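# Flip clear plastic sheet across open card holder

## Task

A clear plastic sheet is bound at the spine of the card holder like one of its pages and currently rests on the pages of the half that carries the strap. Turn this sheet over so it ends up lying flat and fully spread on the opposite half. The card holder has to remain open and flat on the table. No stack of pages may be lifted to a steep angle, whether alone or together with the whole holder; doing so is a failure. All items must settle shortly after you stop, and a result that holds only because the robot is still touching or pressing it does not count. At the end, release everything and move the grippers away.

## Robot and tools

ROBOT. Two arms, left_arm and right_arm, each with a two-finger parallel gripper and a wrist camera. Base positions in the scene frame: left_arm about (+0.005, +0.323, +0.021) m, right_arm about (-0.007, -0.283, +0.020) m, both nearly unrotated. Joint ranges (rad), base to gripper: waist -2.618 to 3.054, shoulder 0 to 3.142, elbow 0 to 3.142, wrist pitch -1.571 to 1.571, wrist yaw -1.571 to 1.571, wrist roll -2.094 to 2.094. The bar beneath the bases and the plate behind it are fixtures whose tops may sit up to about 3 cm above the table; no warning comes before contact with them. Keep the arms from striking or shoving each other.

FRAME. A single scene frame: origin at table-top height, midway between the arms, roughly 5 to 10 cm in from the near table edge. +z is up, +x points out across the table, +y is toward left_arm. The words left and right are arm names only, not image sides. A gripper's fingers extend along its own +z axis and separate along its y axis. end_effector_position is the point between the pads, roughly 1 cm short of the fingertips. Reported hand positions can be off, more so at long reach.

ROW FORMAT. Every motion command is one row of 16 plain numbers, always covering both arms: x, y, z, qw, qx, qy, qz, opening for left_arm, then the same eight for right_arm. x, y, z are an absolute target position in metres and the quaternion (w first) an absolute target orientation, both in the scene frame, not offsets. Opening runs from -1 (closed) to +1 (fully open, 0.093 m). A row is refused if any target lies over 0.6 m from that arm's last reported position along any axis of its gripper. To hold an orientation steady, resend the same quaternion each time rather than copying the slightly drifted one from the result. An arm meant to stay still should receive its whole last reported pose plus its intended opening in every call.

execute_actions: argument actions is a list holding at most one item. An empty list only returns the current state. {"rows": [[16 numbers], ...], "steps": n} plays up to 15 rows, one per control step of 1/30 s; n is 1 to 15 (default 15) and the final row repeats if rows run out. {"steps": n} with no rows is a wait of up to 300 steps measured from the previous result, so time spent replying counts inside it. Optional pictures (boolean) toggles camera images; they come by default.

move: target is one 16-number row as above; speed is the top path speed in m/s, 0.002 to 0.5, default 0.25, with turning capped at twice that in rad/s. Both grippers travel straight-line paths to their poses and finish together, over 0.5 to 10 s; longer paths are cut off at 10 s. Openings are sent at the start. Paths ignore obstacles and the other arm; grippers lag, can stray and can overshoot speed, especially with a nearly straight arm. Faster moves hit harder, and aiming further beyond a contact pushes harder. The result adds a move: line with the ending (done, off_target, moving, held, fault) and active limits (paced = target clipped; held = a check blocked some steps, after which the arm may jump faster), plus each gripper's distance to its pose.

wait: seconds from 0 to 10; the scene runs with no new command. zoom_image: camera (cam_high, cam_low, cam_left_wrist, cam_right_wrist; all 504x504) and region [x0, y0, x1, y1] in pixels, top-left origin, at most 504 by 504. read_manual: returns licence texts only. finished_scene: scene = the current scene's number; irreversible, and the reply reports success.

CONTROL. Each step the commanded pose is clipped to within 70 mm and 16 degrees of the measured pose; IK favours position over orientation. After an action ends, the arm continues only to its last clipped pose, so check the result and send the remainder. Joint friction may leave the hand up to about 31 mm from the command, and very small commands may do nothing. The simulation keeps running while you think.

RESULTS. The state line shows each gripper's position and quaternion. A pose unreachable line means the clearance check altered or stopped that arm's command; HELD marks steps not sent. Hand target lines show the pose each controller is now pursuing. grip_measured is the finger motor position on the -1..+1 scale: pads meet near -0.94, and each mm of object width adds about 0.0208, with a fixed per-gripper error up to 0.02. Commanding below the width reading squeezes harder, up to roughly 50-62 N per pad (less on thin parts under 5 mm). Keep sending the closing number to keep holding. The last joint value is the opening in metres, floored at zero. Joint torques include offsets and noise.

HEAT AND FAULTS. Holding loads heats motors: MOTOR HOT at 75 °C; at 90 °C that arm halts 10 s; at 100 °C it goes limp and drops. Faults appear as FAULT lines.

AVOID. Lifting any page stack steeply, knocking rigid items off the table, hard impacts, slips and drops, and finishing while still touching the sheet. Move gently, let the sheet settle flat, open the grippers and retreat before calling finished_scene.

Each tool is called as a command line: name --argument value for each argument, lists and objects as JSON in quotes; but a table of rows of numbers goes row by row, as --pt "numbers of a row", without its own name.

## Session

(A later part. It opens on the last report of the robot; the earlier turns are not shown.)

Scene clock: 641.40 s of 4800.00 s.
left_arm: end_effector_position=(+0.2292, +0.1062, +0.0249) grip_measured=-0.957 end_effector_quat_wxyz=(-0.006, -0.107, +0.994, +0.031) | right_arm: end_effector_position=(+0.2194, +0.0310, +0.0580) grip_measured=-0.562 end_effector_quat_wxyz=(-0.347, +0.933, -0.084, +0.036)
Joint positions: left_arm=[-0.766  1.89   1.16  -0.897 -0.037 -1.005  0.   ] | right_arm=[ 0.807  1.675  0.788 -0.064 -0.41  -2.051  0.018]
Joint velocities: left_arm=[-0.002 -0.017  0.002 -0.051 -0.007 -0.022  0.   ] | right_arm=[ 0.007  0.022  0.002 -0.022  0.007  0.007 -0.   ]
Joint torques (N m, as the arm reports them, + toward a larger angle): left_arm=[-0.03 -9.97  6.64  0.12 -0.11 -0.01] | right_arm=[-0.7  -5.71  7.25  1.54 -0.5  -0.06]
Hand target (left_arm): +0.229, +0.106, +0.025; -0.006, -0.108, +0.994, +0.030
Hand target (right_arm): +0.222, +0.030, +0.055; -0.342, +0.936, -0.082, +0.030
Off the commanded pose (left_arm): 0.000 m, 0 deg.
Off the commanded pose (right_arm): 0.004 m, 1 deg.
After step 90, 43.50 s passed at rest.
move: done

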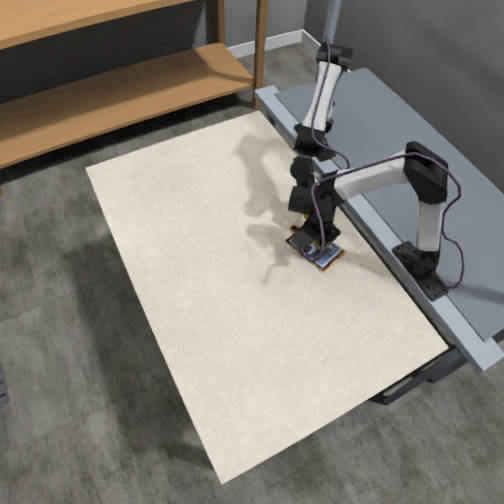

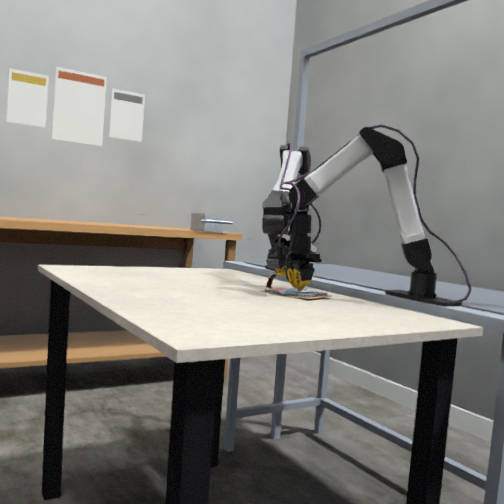

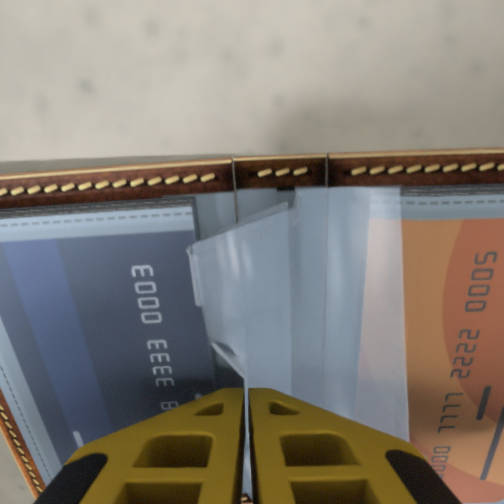

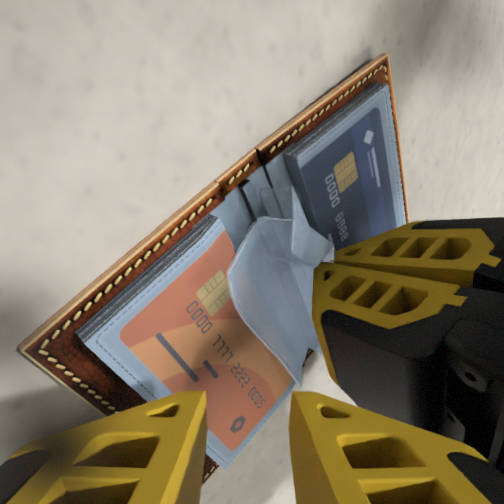

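move --target '[0.2284,0.1095,0.027,0.015,-0.1056,0.9843,-0.1418,-0.96,0.2194,0.031,0.058,0.3407,-0.9361,0.0819,-0.0298,-0.56]' --speed 0.06

Scene clock: 651.33 s of 4800.00 s.
left_arm: end_effector_position=(+0.2283, +0.1082, +0.0248) grip_measured=-0.957 end_effector_quat_wxyz=(+0.014, -0.108, +0.985, -0.131) | right_arm: end_effector_position=(+0.2174, +0.0298, +0.0567) grip_measured=-0.562 end_effector_quat_wxyz=(-0.344, +0.935, -0.083, +0.032)
Joint positions: left_arm=[-0.659  1.676  0.86  -0.546  0.156 -0.914  0.   ] | right_arm=[ 0.807  1.675  0.788 -0.076 -0.414 -2.054  0.018]
Joint velocities: left_arm=[-0.002 -0.012  0.002  0.022 -0.037  0.022  0.   ] | right_arm=[ 0.007 -0.007  0.002 -0.051  0.066 -0.066 -0.   ]
Joint torques (N m, as the arm reports them, + toward a larger angle): left_arm=[ 0.54 -9.72  5.28  0.88  0.12  0.1 ] | right_arm=[ 0.04 -6.53  7.51  1.44 -0.42 -0.02]
Hand target (left_arm): +0.228, +0.109, +0.026; +0.017, -0.105, +0.984, -0.141
Hand target (right_arm): +0.219, +0.031, +0.058; -0.341, +0.936, -0.082, +0.030
Off the commanded pose (left_arm): 0.002 m, 1 deg.
Off the commanded pose (right_arm): 0.003 m, 0 deg.
After step 90, 3.77 s passed at rest.
move: done

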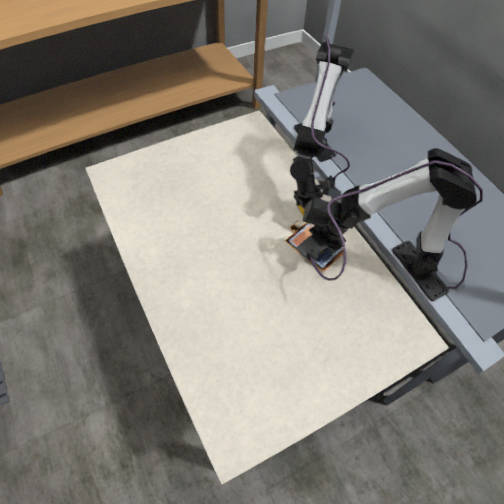

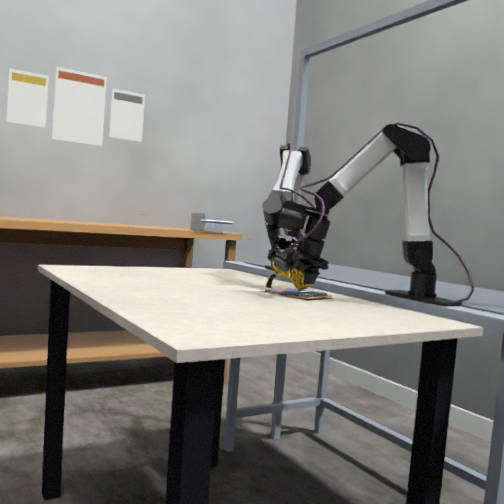

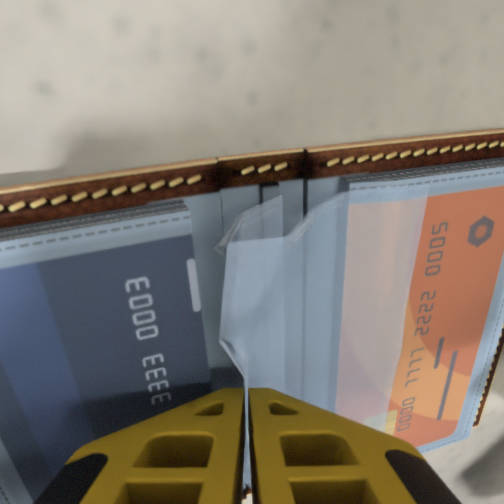

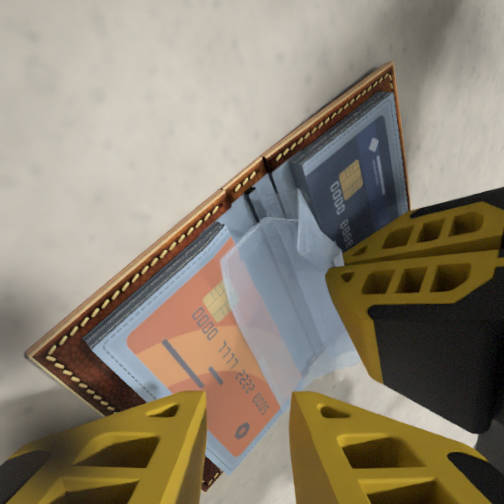

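zoom_image --camera "cam_low" --region '[260, 270, 320, 305]'

zoom_image --camera "cam_right_wrist" --region '[170, 150, 400, 420]'

Region (260, 270, 320, 305) of cam_low's 504x504 image, scaled by 8.400, with more detail than that image has; it fills the top 294 rows of this view, and the rest is white.

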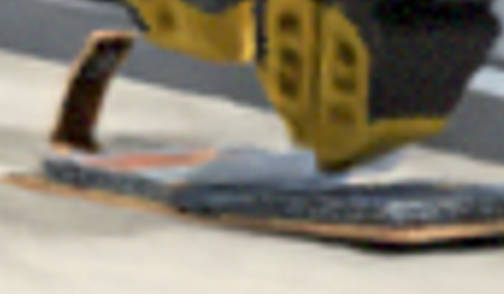

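Region (170, 150, 400, 420) of cam_right_wrist's 504x504 image, scaled by 1.867, with more detail than that image has; it fills the left 429 columns of this view, and the rest is white.

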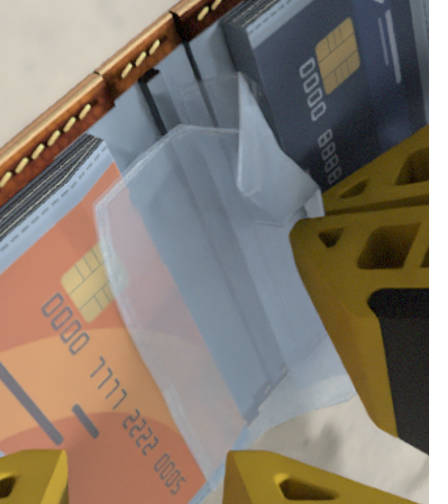

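move --target '[0.2283,0.1082,0.0248,0.014,-0.108,0.985,-0.131,-0.96,0.210,0.040,0.032,0.4174,-0.8951,0.1418,-0.0661,-0.56]' --speed 0.06

Scene clock: 672.90 s of 4800.00 s.
left_arm: end_effector_position=(+0.2285, +0.1075, +0.0251) grip_measured=-0.957 end_effector_quat_wxyz=(+0.014, -0.107, +0.985, -0.133) | right_arm: end_effector_position=(+0.2158, +0.0454, +0.0450) grip_measured=-0.562 end_effector_quat_wxyz=(-0.430, +0.890, -0.136, +0.073)
Joint positions: left_arm=[-0.659  1.676  0.86  -0.544  0.159 -0.913  0.   ] | right_arm=[ 0.864  1.723  0.58   0.435 -0.351 -1.836  0.018]
Joint velocities: left_arm=[-0.002 -0.002  0.007 -0.066 -0.022  0.007  0.   ] | right_arm=[-0.002 -0.007  0.007  0.037 -0.022 -0.022 -0.   ]
Joint torques (N m, as the arm reports them, + toward a larger angle): left_arm=[-0.02 -7.95  6.9   0.7  -0.02  0.02] | right_arm=[ 0.86 -5.36  3.6   2.16 -0.21  0.17]
Hand target (left_arm): +0.228, +0.108, +0.025; +0.014, -0.108, +0.985, -0.131
Hand target (right_arm): +0.211, +0.040, +0.032; -0.417, +0.895, -0.143, +0.067
Off the commanded pose (left_arm): 0.001 m, 0 deg.
Off the commanded pose (right_arm): 0.015 m, 2 deg.
After step 90, 16.23 s passed at rest.
move: off_target (right_arm)

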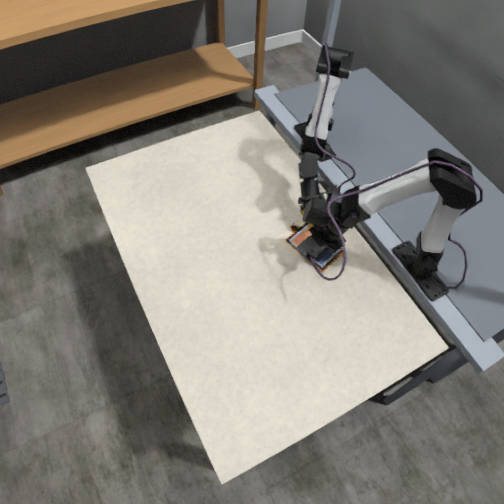

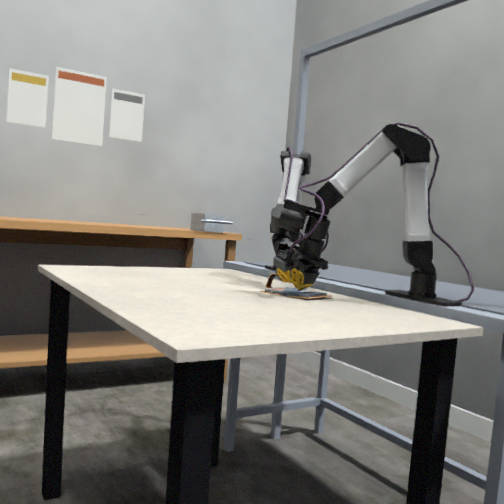

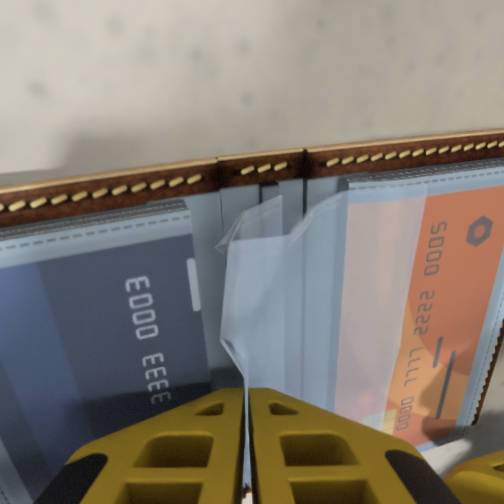

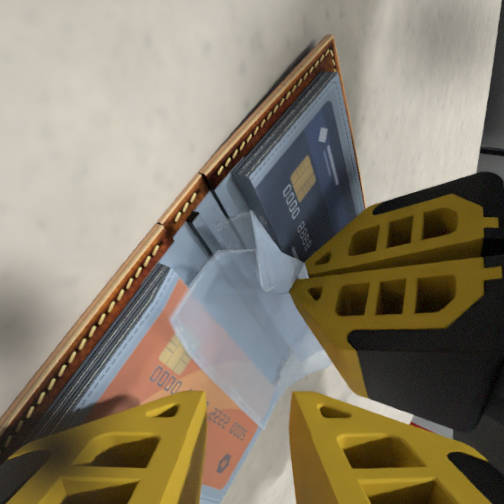

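zoom_image --camera "cam_high" --region '[270, 190, 360, 280]'

zoom_image --camera "cam_low" --region '[250, 240, 340, 305]'

Region (270, 190, 360, 280) of cam_high's 504x504 image, scaled by 5.600, with more detail than that image has.

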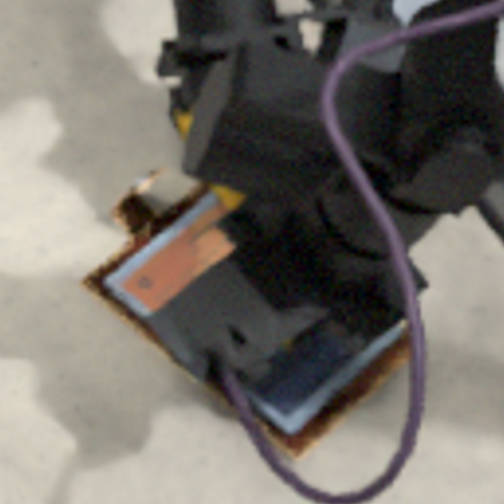

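Region (250, 240, 340, 305) of cam_low's 504x504 image, scaled by 5.600, with more detail than that image has.

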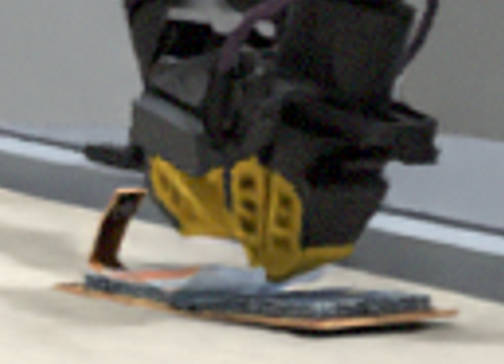

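execute_actions --actions '[{"rows": [[0.2283,0.1082,0.0248,0.014,-0.108,0.985,-0.131,-0.96,0.208,0.038,0.028,0.4174,-0.8951,0.1418,-0.0661,-0.56],[0.2283,0.1082,0.0248,0.014,-0.108,0.985,-0.131,-0.96,0.206,0.037,0.025,0.4174,-0.8951,0.1418,-0.0661,-0.56],[0.2283,0.1082,0.0248,0.014,-0.108,0.985,-0.131,-0.96,0.205,0.036,0.022,0.4174,-0.8951,0.1418,-0.0661,-0.56],[0.2283,0.1082,0.0248,0.014,-0.108,0.985,-0.131,-0.96,0.204,0.035,0.019,0.4174,-0.8951,0.1418,-0.0661,-0.56]], "steps": 15}]'

Scene clock: 685.57 s of 4800.00 s.
left_arm: end_effector_position=(+0.2286, +0.1076, +0.0250) grip_measured=-0.957 end_effector_quat_wxyz=(+0.014, -0.107, +0.985, -0.133) | right_arm: end_effector_position=(+0.2092, +0.0397, +0.0320) grip_measured=-0.562 end_effector_quat_wxyz=(-0.430, +0.890, -0.135, +0.072)
Joint positions: left_arm=[-0.659  1.676  0.86  -0.544  0.158 -0.913  0.   ] | right_arm=[ 0.868  1.752  0.532  0.511 -0.351 -1.835  0.018]
Joint velocities: left_arm=[ 0.017 -0.007 -0.007  0.007 -0.022  0.007  0.   ] | right_arm=[-0.012 -0.002  0.002  0.037  0.037  0.037 -0.001]
Joint torques (N m, as the arm reports them, + toward a larger angle): left_arm=[-0.02 -7.95  6.95  0.7  -0.01  0.01] | right_arm=[ 0.9  -5.05  3.36  2.15 -0.23  0.13]
Hand target (left_arm): +0.228, +0.108, +0.025; +0.014, -0.108, +0.985, -0.131
Hand target (right_arm): +0.204, +0.035, +0.019; -0.417, +0.895, -0.141, +0.066
Off the commanded pose (left_arm): 0.001 m, 0 deg.
Off the commanded pose (right_arm): 0.015 m, 2 deg.
Steps of this call (steps 1 to 90: nothing new was sent; then 9.17 s passed at rest; steps 91 to 105: all 15 steps of this action). Readings (end_effector_position):
91: left_arm (+0.2285, +0.1075, +0.0251) | right_arm (+0.2159, +0.0454, +0.0452)
92: left_arm (+0.2285, +0.1075, +0.0251) | right_arm (+0.2153, +0.0448, +0.0448)
94: left_arm (+0.2285, +0.1075, +0.0251) | right_arm (+0.2129, +0.0422, +0.0408)
98: left_arm (+0.2285, +0.1075, +0.0251) | right_arm (+0.2075, +0.0377, +0.0290)
105: the state above

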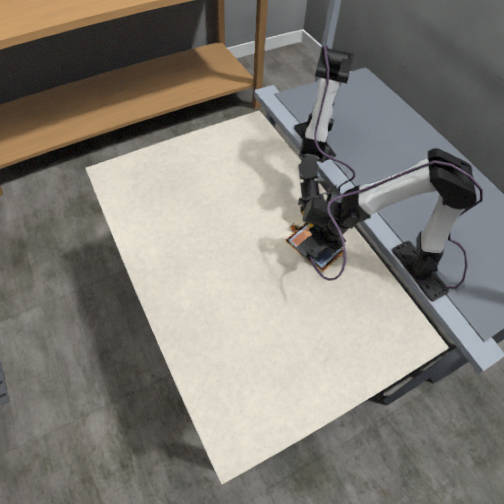

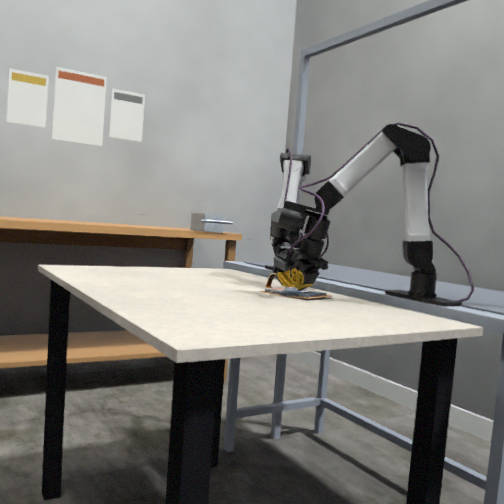

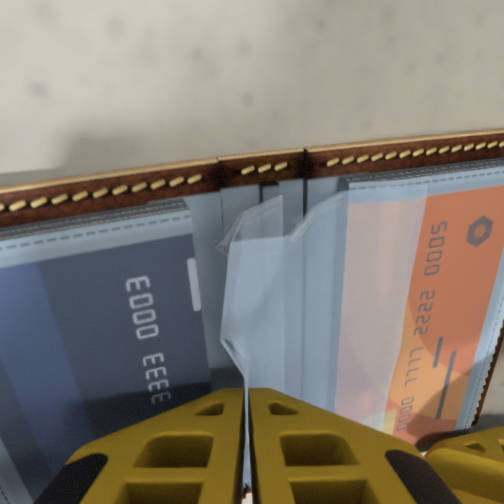

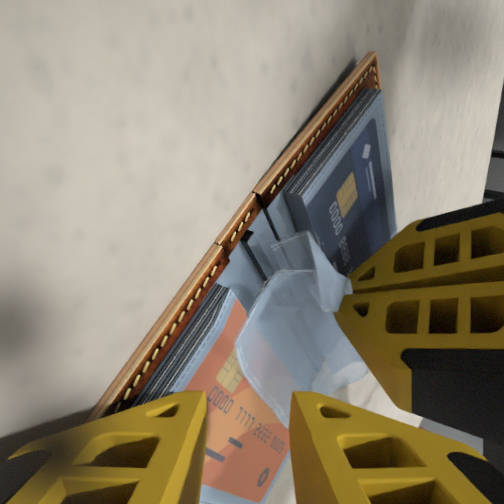

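execute_actions --actions '[{"rows": [[0.2283,0.1082,0.0248,0.014,-0.108,0.985,-0.131,-0.96,0.204,0.035,0.016,0.4174,-0.8951,0.1418,-0.0661,-0.56],[0.2283,0.1082,0.0248,0.014,-0.108,0.985,-0.131,-0.96,0.204,0.035,0.014,0.4174,-0.8951,0.1418,-0.0661,-0.56],[0.2283,0.1082,0.0248,0.014,-0.108,0.985,-0.131,-0.96,0.204,0.035,0.012,0.4174,-0.8951,0.1418,-0.0661,-0.56]], "steps": 15}]'

Scene clock: 691.73 s of 4800.00 s.
left_arm: end_effector_position=(+0.2292, +0.1089, +0.0247) grip_measured=-0.957 end_effector_quat_wxyz=(+0.017, -0.107, +0.986, -0.129) | right_arm: end_effector_position=(+0.2118, +0.0425, +0.0303) grip_measured=-0.562 end_effector_quat_wxyz=(-0.436, +0.887, -0.133, +0.076)
Joint positions: left_arm=[-0.659  1.676  0.86  -0.545  0.149 -0.913  0.   ] | right_arm=[ 0.868  1.777  0.532  0.554 -0.351 -1.834  0.018]
Joint velocities: left_arm=[-0.017 -0.027 -0.017  0.051 -0.066  0.007  0.   ] | right_arm=[-0.002  0.002  0.022  0.037  0.007  0.007  0.001]
Joint torques (N m, as the arm reports them, + toward a larger angle): left_arm=[-0.03 -7.95  7.02  0.71  0.08  0.  ] | right_arm=[ 0.96 -4.79  2.73  2.19 -0.21  0.12]
Hand target (left_arm): +0.228, +0.108, +0.025; +0.014, -0.108, +0.985, -0.131
Hand target (right_arm): +0.204, +0.035, +0.013; -0.417, +0.895, -0.141, +0.066
Off the commanded pose (left_arm): 0.001 m, 0 deg.
Off the commanded pose (right_arm): 0.021 m, 3 deg.
Steps of this call (steps 1 to 90: nothing new was sent; then 2.67 s passed at rest; steps 91 to 105: all 15 steps of this action). Readings (end_effector_position):
91: left_arm (+0.2286, +0.1076, +0.0250) | right_arm (+0.2096, +0.0402, +0.0324)
92: left_arm (+0.2286, +0.1076, +0.0250) | right_arm (+0.2100, +0.0405, +0.0320)
94: left_arm (+0.2286, +0.1076, +0.0250) | right_arm (+0.2105, +0.0411, +0.0296)
98: left_arm (+0.2290, +0.1085, +0.0248) | right_arm (+0.2114, +0.0422, +0.0301)
105: the state above

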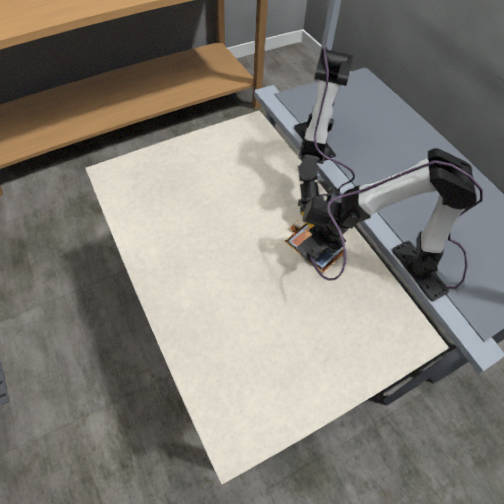

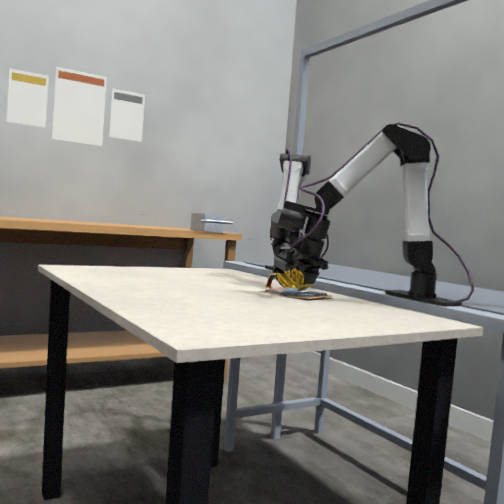

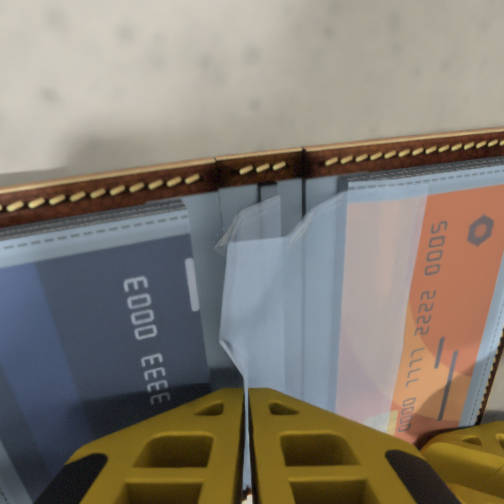

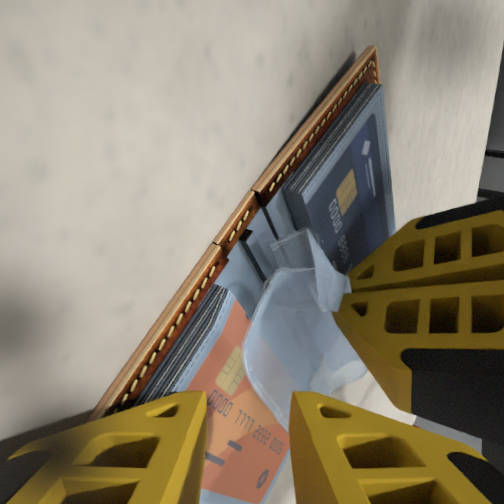

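execute_actions --actions '[{"rows": [[0.2283,0.1092,0.029,0.014,-0.108,0.985,-0.131,-0.96,0.206,0.037,0.012,0.4174,-0.8951,0.1418,-0.0661,-0.56],[0.228,0.111,0.032,0.014,-0.108,0.985,-0.131,-0.96,0.206,0.037,0.012,0.4174,-0.8951,0.1418,-0.0661,-0.56],[0.2275,0.113,0.034,0.014,-0.108,0.985,-0.131,-0.96,0.206,0.037,0.012,0.4174,-0.8951,0.1418,-0.0661,-0.56],[0.227,0.115,0.035,0.014,-0.108,0.985,-0.131,-0.96,0.206,0.037,0.012,0.4174,-0.8951,0.1418,-0.0661,-0.56],[0.2265,0.117,0.035,0.014,-0.108,0.985,-0.131,-0.96,0.206,0.037,0.012,0.4174,-0.8951,0.1418,-0.0661,-0.56],[0.226,0.119,0.035,0.014,-0.108,0.985,-0.131,-0.96,0.206,0.037,0.012,0.4174,-0.8951,0.1418,-0.0661,-0.56],[0.2255,0.121,0.035,0.014,-0.108,0.985,-0.131,-0.96,0.206,0.037,0.012,0.4174,-0.8951,0.1418,-0.0661,-0.56],[0.225,0.123,0.034,0.014,-0.108,0.985,-0.131,-0.96,0.206,0.037,0.012,0.4174,-0.8951,0.1418,-0.0661,-0.56]], "steps": 15}]'

Scene clock: 715.77 s of 4800.00 s.
left_arm: end_effector_position=(+0.2312, +0.1156, +0.0351) grip_measured=-0.957 end_effector_quat_wxyz=(+0.019, -0.110, +0.984, -0.135) | right_arm: end_effector_position=(+0.2126, +0.0433, +0.0284) grip_measured=-0.562 end_effector_quat_wxyz=(-0.438, +0.886, -0.132, +0.077)
Joint positions: left_arm=[-0.632  1.635  0.86  -0.577  0.16  -0.894  0.   ] | right_arm=[ 0.868  1.791  0.532  0.572 -0.351 -1.834  0.018]
Joint velocities: left_arm=[-0.007  0.017  0.007  0.007  0.066  0.007  0.   ] | right_arm=[-0.002 -0.022  0.002 -0.022  0.007  0.037  0.   ]
Joint torques (N m, as the arm reports them, + toward a larger angle): left_arm=[ 0.46 -9.49  5.1   0.67  0.06  0.09] | right_arm=[ 0.92 -5.21  3.6   2.   -0.22  0.12]
Hand target (left_arm): +0.225, +0.123, +0.034; +0.014, -0.108, +0.985, -0.131
Hand target (right_arm): +0.206, +0.037, +0.013; -0.417, +0.895, -0.141, +0.066
Off the commanded pose (left_arm): 0.010 m, 1 deg.
Off the commanded pose (right_arm): 0.019 m, 3 deg.
Steps of this call (steps 1 to 90: nothing new was sent; then 20.53 s passed at rest; steps 91 to 105: all 15 steps of this action). Readings (end_effector_position):
91: left_arm (+0.2290, +0.1091, +0.0247) | right_arm (+0.2118, +0.0425, +0.0302)
92: left_arm (+0.2286, +0.1094, +0.0246) | right_arm (+0.2118, +0.0426, +0.0303)
94: left_arm (+0.2280, +0.1106, +0.0256) | right_arm (+0.2121, +0.0429, +0.0300)
98: left_arm (+0.2297, +0.1115, +0.0326) | right_arm (+0.2128, +0.0436, +0.0301)
105: the state above

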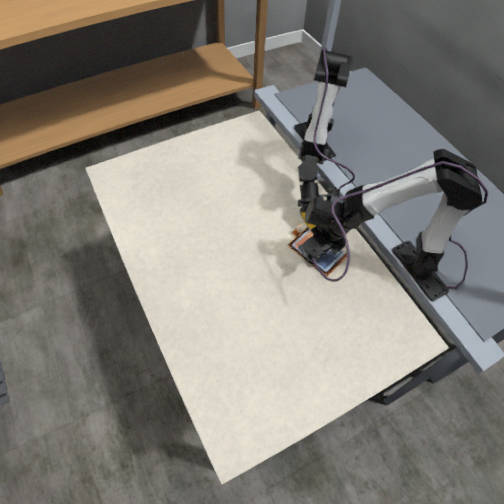

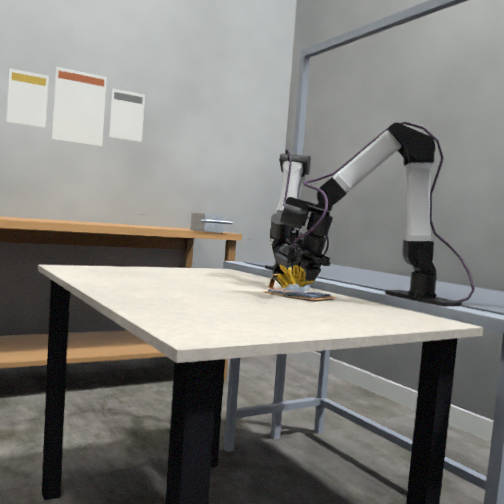

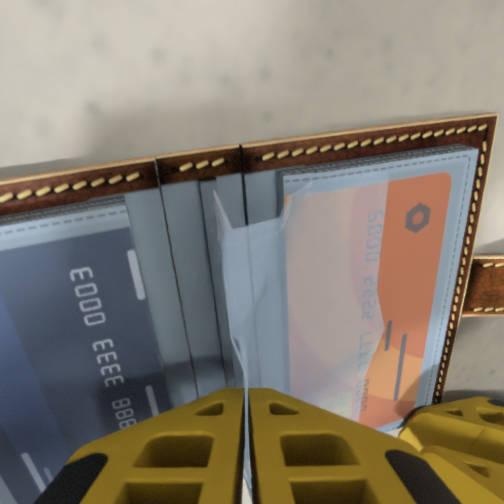

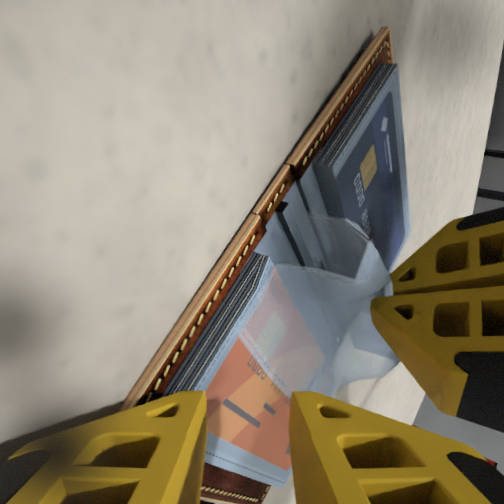

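move --target '[0.2312,0.1156,0.0351,0.019,-0.110,0.984,-0.135,-0.5,0.20,-0.07,0.09,0.4174,-0.8951,0.1418,-0.0661,-1]' --speed 0.12

Scene clock: 744.17 s of 4800.00 s.
left_arm: end_effector_position=(+0.2307, +0.1160, +0.0349) grip_measured=-0.502 end_effector_quat_wxyz=(+0.018, -0.109, +0.985, -0.135) | right_arm: end_effector_position=(+0.1997, -0.0662, +0.0890) grip_measured=-1.000 end_effector_quat_wxyz=(-0.420, +0.893, -0.146, +0.065)
Joint positions: left_arm=[-0.632  1.635  0.86  -0.58   0.16  -0.891  0.021] | right_arm=[ 0.523  1.225  0.433 -0.068 -0.589 -2.096  0.   ]
Joint velocities: left_arm=[ 0.002  0.012  0.012  0.066 -0.051  0.007 -0.001] | right_arm=[ 0.002 -0.007 -0.012  0.037 -0.051  0.007  0.   ]
Joint torques (N m, as the arm reports them, + toward a larger angle): left_arm=[ 0.   -7.55  7.22  0.74  0.01 -0.02] | right_arm=[-0.73 -4.46  6.18  1.58 -0.47 -0.05]
Hand target (left_arm): +0.231, +0.116, +0.035; +0.019, -0.110, +0.985, -0.135
Hand target (right_arm): +0.198, -0.070, +0.089; -0.418, +0.894, -0.146, +0.066
Off the commanded pose (left_arm): 0.001 m, 0 deg.
Off the commanded pose (right_arm): 0.004 m, 1 deg.
joint sent to its limit (right arm) — the command would take joint 6 (wrist roll) past its lower limit, so that joint was sent only as far as its limit.
After step 90, 23.63 s passed at rest.
move: done

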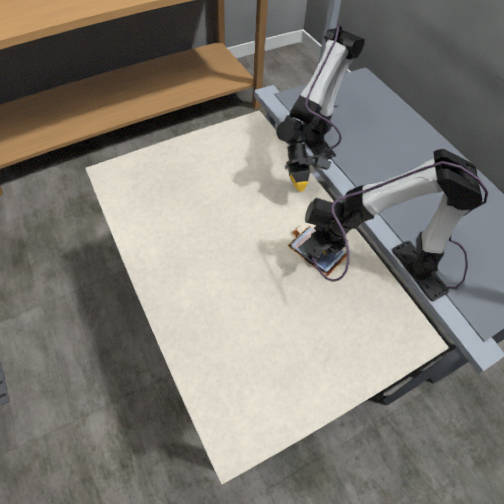

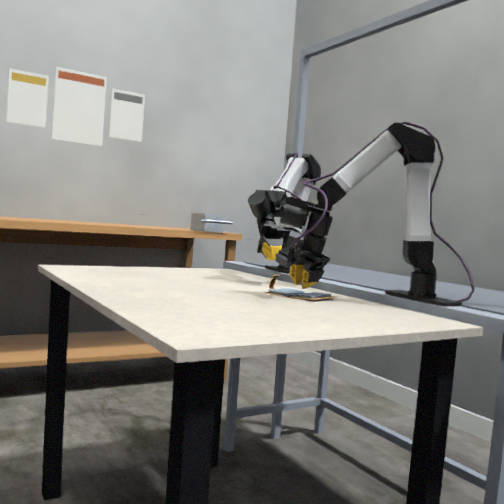

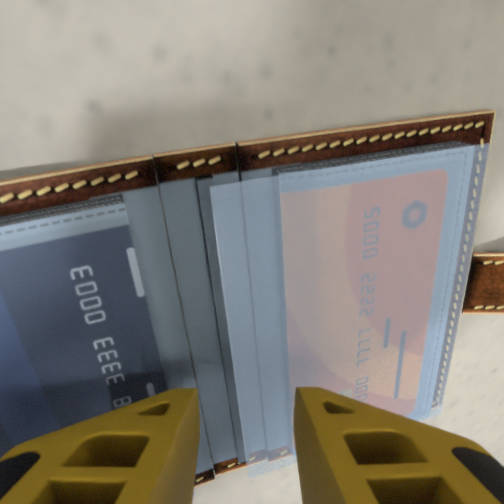

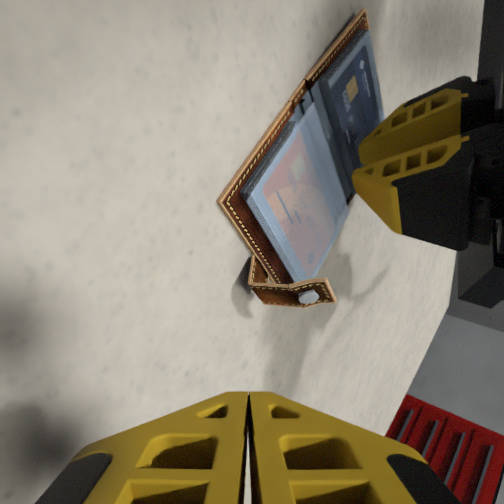

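move --target '[0.222,0.058,0.06,-0.006,-0.122,0.992,0.03,-0.44,0.19,-0.10,0.10,0.2867,-0.9095,0.2868,-0.0904,-1]' --speed 0.1

Scene clock: 756.63 s of 4800.00 s.
left_arm: end_effector_position=(+0.2219, +0.0629, +0.0608) grip_measured=-0.442 end_effector_quat_wxyz=(-0.011, -0.122, +0.992, +0.026) | right_arm: end_effector_position=(+0.1894, -0.1012, +0.0945) grip_measured=-1.000 end_effector_quat_wxyz=(-0.285, +0.912, -0.283, +0.085)
Joint positions: left_arm=[-0.863  1.933  1.373 -1.069 -0.018 -1.132  0.024] | right_arm=[ 0.62   1.09   0.552 -0.473 -0.249 -1.876  0.   ]
Joint velocities: left_arm=[-0.022  0.002 -0.022 -0.022 -0.037  0.022 -0.001] | right_arm=[-0.017 -0.037 -0.027 -0.037  0.007 -0.007  0.   ]
Joint torques (N m, as the arm reports them, + toward a larger angle): left_arm=[-0.64 -9.18  9.07  0.02 -0.21 -0.05] | right_arm=[ 1.   -3.67  7.97  1.42 -0.22  0.12]
Hand target (left_arm): +0.223, +0.059, +0.061; -0.008, -0.122, +0.992, +0.030
Hand target (right_arm): +0.189, -0.101, +0.100; -0.286, +0.911, -0.285, +0.089
Off the commanded pose (left_arm): 0.005 m, 1 deg.
Off the commanded pose (right_arm): 0.006 m, 1 deg.
After step 90, 6.93 s passed at rest.
move: done

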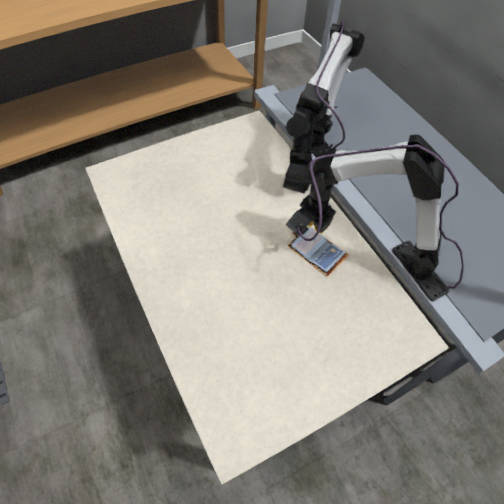

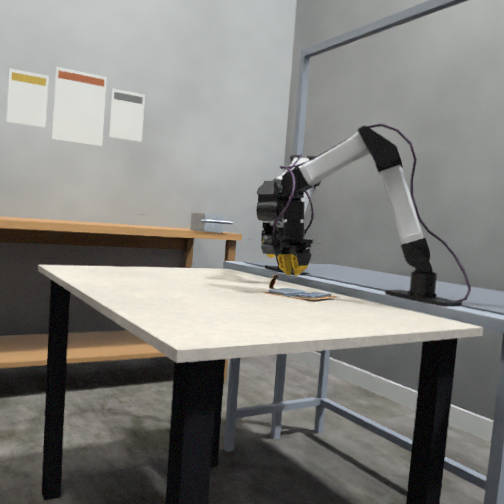

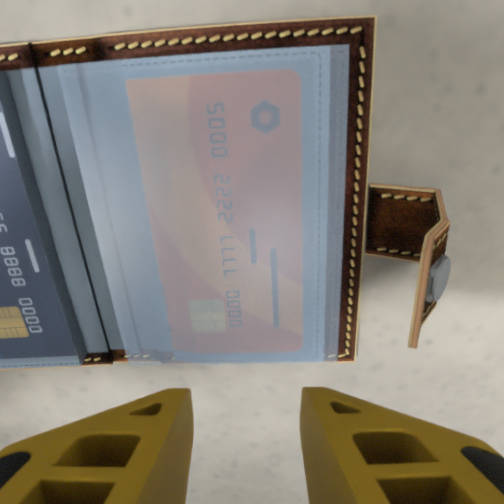

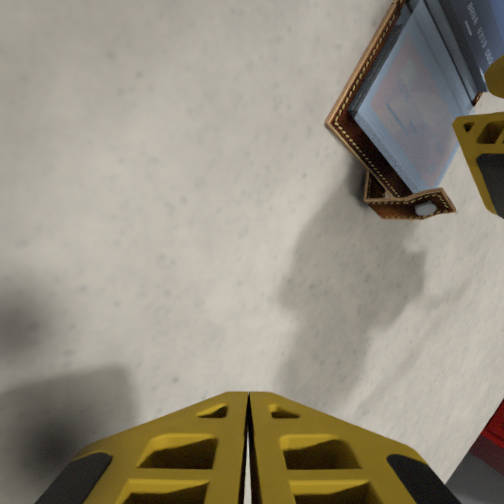

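move --target '[0.2422,0.0640,0.026,-0.006,-0.152,0.988,0.03,-0.44,0.1894,-0.1012,0.0945,-0.285,0.912,-0.283,0.085,-1]' --speed 0.06

Scene clock: 766.63 s of 4800.00 s.
left_arm: end_effector_position=(+0.2410, +0.0589, +0.0345) grip_measured=-0.442 end_effector_quat_wxyz=(-0.005, -0.144, +0.989, +0.022) | right_arm: end_effector_position=(+0.1894, -0.1015, +0.0943) grip_measured=-1.000 end_effector_quat_wxyz=(-0.285, +0.912, -0.284, +0.085)
Joint positions: left_arm=[-0.83   2.01   1.373 -0.977 -0.023 -1.142  0.024] | right_arm=[ 0.62   1.09   0.552 -0.474 -0.248 -1.875  0.   ]
Joint velocities: left_arm=[-0.017  0.002  0.002 -0.051  0.051  0.022  0.001] | right_arm=[-0.012 -0.002 -0.007  0.007  0.007 -0.007  0.   ]
Joint torques (N m, as the arm reports them, + toward a larger angle): left_arm=[ 0.5  -9.99  5.77  0.22 -0.21 -0.05] | right_arm=[ 0.3  -2.67  6.84  1.62 -0.33  0.03]
Hand target (left_arm): +0.242, +0.064, +0.026; -0.006, -0.152, +0.988, +0.030
Hand target (right_arm): +0.189, -0.101, +0.095; -0.285, +0.912, -0.283, +0.085
Off the commanded pose (left_arm): 0.010 m, 1 deg.
Off the commanded pose (right_arm): 0.000 m, 0 deg.
After step 90, 5.97 s passed at rest.
move: done

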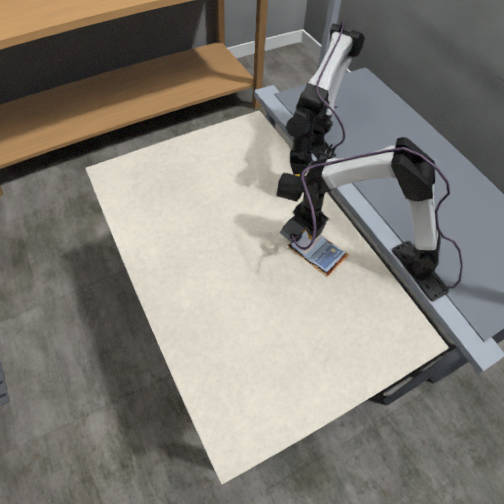

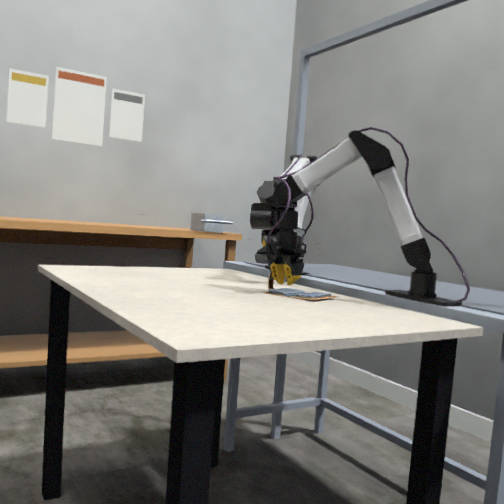

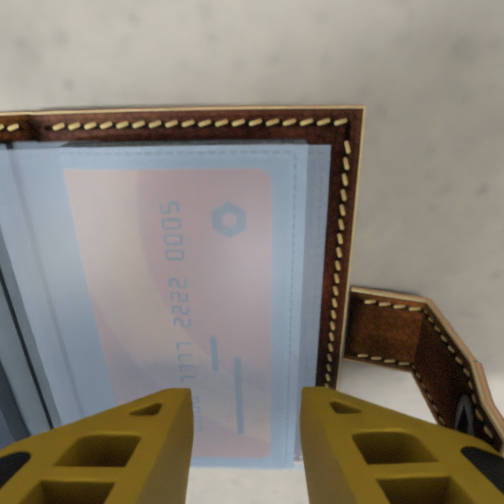

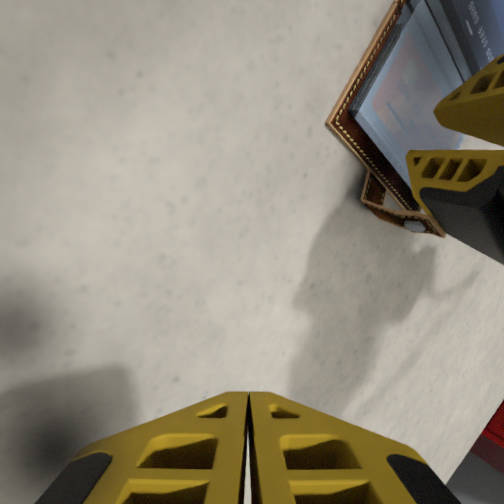

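execute_actions --actions '[{"rows": [[0.241,0.066,0.026,-0.006,-0.152,0.988,0.03,-0.44,0.1894,-0.1012,0.0945,-0.285,0.912,-0.283,0.085,-1],[0.2405,0.068,0.026,-0.006,-0.152,0.988,0.03,-0.44,0.1894,-0.1012,0.0945,-0.285,0.912,-0.283,0.085,-1],[0.240,0.070,0.025,-0.006,-0.152,0.988,0.03,-0.44,0.1894,-0.1012,0.0945,-0.285,0.912,-0.283,0.085,-1],[0.2395,0.072,0.024,-0.006,-0.152,0.988,0.03,-0.44,0.1894,-0.1012,0.0945,-0.285,0.912,-0.283,0.085,-1],[0.239,0.073,0.022,-0.006,-0.152,0.988,0.03,-0.44,0.1894,-0.1012,0.0945,-0.285,0.912,-0.283,0.085,-1]], "steps": 15}]'

Scene clock: 771.70 s of 4800.00 s.
left_arm: end_effector_position=(+0.2371, +0.0695, +0.0234) grip_measured=-0.442 end_effector_quat_wxyz=(-0.011, -0.149, +0.988, +0.031) | right_arm: end_effector_position=(+0.1894, -0.1015, +0.0943) grip_measured=-1.000 end_effector_quat_wxyz=(-0.285, +0.912, -0.284, +0.085)
Joint positions: left_arm=[-0.818  2.01   1.324 -0.95  -0.024 -1.142  0.024] | right_arm=[ 0.62   1.09   0.552 -0.474 -0.248 -1.875  0.   ]
Joint velocities: left_arm=[ 0.002  0.002  0.022 -0.051  0.022 -0.037  0.   ] | right_arm=[-0.012 -0.002 -0.012  0.037 -0.007 -0.022  0.   ]
Joint torques (N m, as the arm reports them, + toward a larger angle): left_arm=[  0.47 -12.01   5.23   0.24  -0.19   0.03] | right_arm=[ 0.32 -2.67  6.84  1.63 -0.33  0.03]
Hand target (left_arm): +0.239, +0.073, +0.022; -0.006, -0.152, +0.988, +0.030
Hand target (right_arm): +0.189, -0.101, +0.095; -0.285, +0.912, -0.283, +0.085
Off the commanded pose (left_arm): 0.004 m, 1 deg.
Off the commanded pose (right_arm): 0.000 m, 0 deg.
Steps of this call (steps 1 to 90: nothing new was sent; then 1.57 s passed at rest; steps 91 to 105: all 15 steps of this action). Readings (end_effector_position):
91: left_arm (+0.2413, +0.0586, +0.0345) | right_arm (+0.1894, -0.1015, +0.0943)
92: left_arm (+0.2413, +0.0586, +0.0340) | right_arm (+0.1894, -0.1015, +0.0943)
94: left_arm (+0.2405, +0.0602, +0.0313) | right_arm (+0.1894, -0.1015, +0.0943)
98: left_arm (+0.2367, +0.0690, +0.0241) | right_arm (+0.1894, -0.1015, +0.0943)
105: the state above

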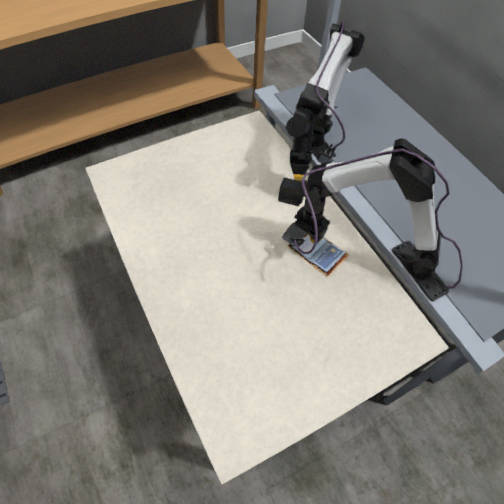

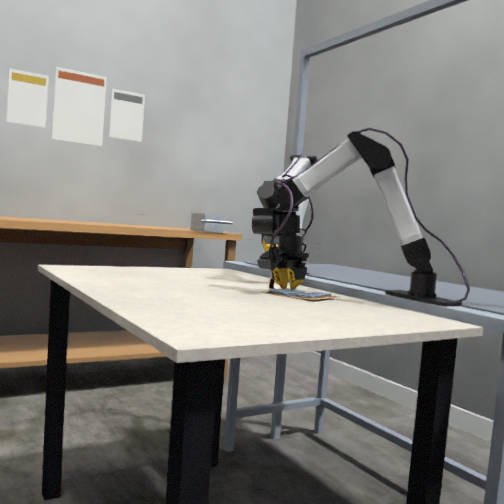

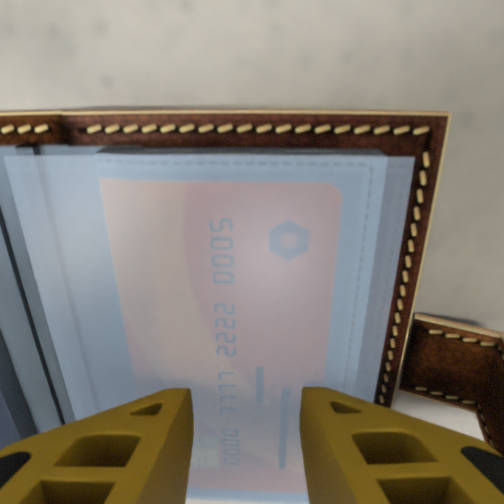

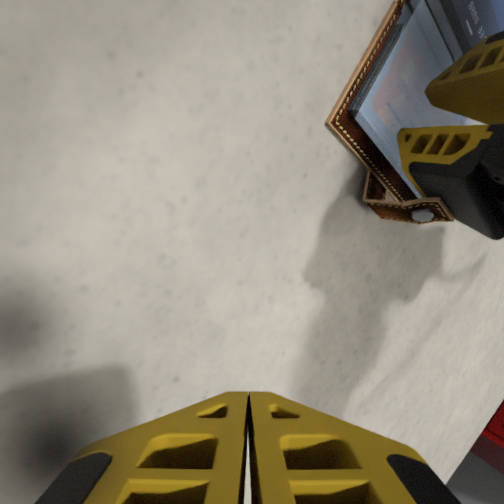

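execute_actions --actions '[{"rows": [[0.240,0.070,0.019,-0.006,-0.152,0.988,0.03,-0.40,0.1894,-0.1012,0.0945,-0.285,0.912,-0.283,0.085,-1],[0.240,0.068,0.016,-0.006,-0.152,0.988,0.03,-0.40,0.1894,-0.1012,0.0945,-0.285,0.912,-0.283,0.085,-1],[0.240,0.067,0.013,-0.006,-0.152,0.988,0.03,-0.40,0.1894,-0.1012,0.0945,-0.285,0.912,-0.283,0.085,-1],[0.240,0.067,0.010,-0.006,-0.152,0.988,0.03,-0.40,0.1894,-0.1012,0.0945,-0.285,0.912,-0.283,0.085,-1],[0.240,0.067,0.007,-0.006,-0.152,0.988,0.03,-0.40,0.1894,-0.1012,0.0945,-0.285,0.912,-0.283,0.085,-1],[0.240,0.067,0.004,-0.006,-0.152,0.988,0.03,-0.40,0.1894,-0.1012,0.0945,-0.285,0.912,-0.283,0.085,-1]], "steps": 15}]'

Scene clock: 780.67 s of 4800.00 s.
left_arm: end_effector_position=(+0.2387, +0.0679, +0.0226) grip_measured=-0.402 end_effector_quat_wxyz=(-0.008, -0.150, +0.988, +0.028) | right_arm: end_effector_position=(+0.1894, -0.1015, +0.0943) grip_measured=-1.000 end_effector_quat_wxyz=(-0.285, +0.912, -0.284, +0.085)
Joint positions: left_arm=[-0.818  2.012  1.324 -0.94  -0.025 -1.142  0.026] | right_arm=[ 0.62   1.09   0.552 -0.474 -0.248 -1.875  0.   ]
Joint velocities: left_arm=[-0.017 -0.017 -0.002 -0.037 -0.081  0.11   0.001] | right_arm=[ 0.007 -0.002  0.007 -0.037 -0.007 -0.022  0.   ]
Joint torques (N m, as the arm reports them, + toward a larger angle): left_arm=[-0.12 -8.04  4.56  0.66 -0.18 -0.05] | right_arm=[ 0.32 -2.66  6.84  1.63 -0.33  0.04]
Hand target (left_arm): +0.239, +0.068, +0.005; -0.006, -0.152, +0.988, +0.031
Hand target (right_arm): +0.189, -0.101, +0.095; -0.285, +0.912, -0.283, +0.085
Off the commanded pose (left_arm): 0.019 m, 0 deg.
Off the commanded pose (right_arm): 0.000 m, 0 deg.
Steps of this call (steps 1 to 90: nothing new was sent; then 5.47 s passed at rest; steps 91 to 105: all 15 steps of this action). Readings (end_effector_position):
91: left_arm (+0.2372, +0.0695, +0.0234) | right_arm (+0.1894, -0.1015, +0.0943)
92: left_arm (+0.2373, +0.0695, +0.0234) | right_arm (+0.1894, -0.1015, +0.0943)
94: left_arm (+0.2380, +0.0687, +0.0233) | right_arm (+0.1894, -0.1015, +0.0943)
98: left_arm (+0.2387, +0.0679, +0.0226) | right_arm (+0.1894, -0.1015, +0.0943)
105: the state above

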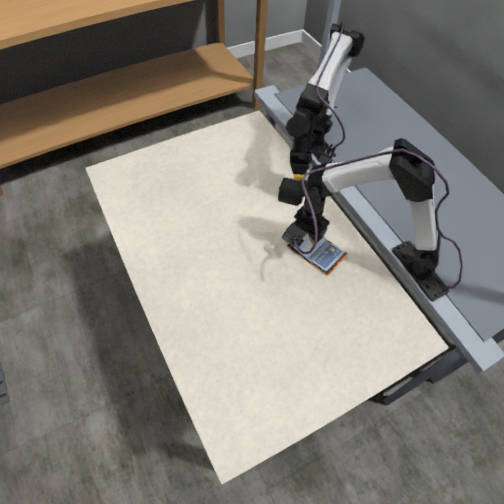

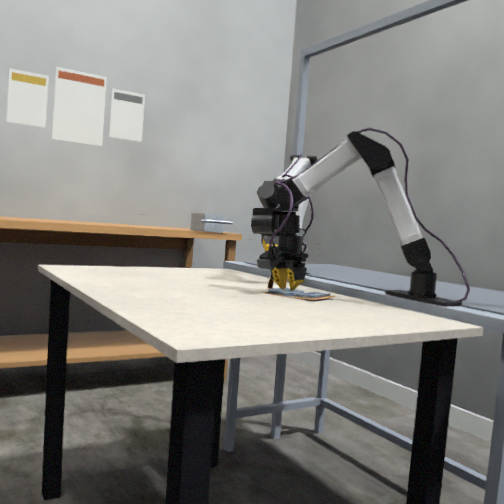

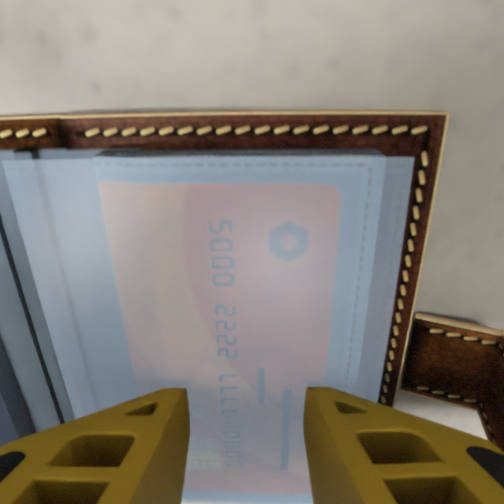

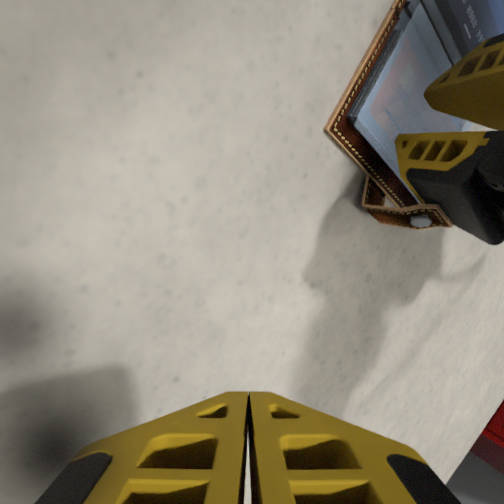

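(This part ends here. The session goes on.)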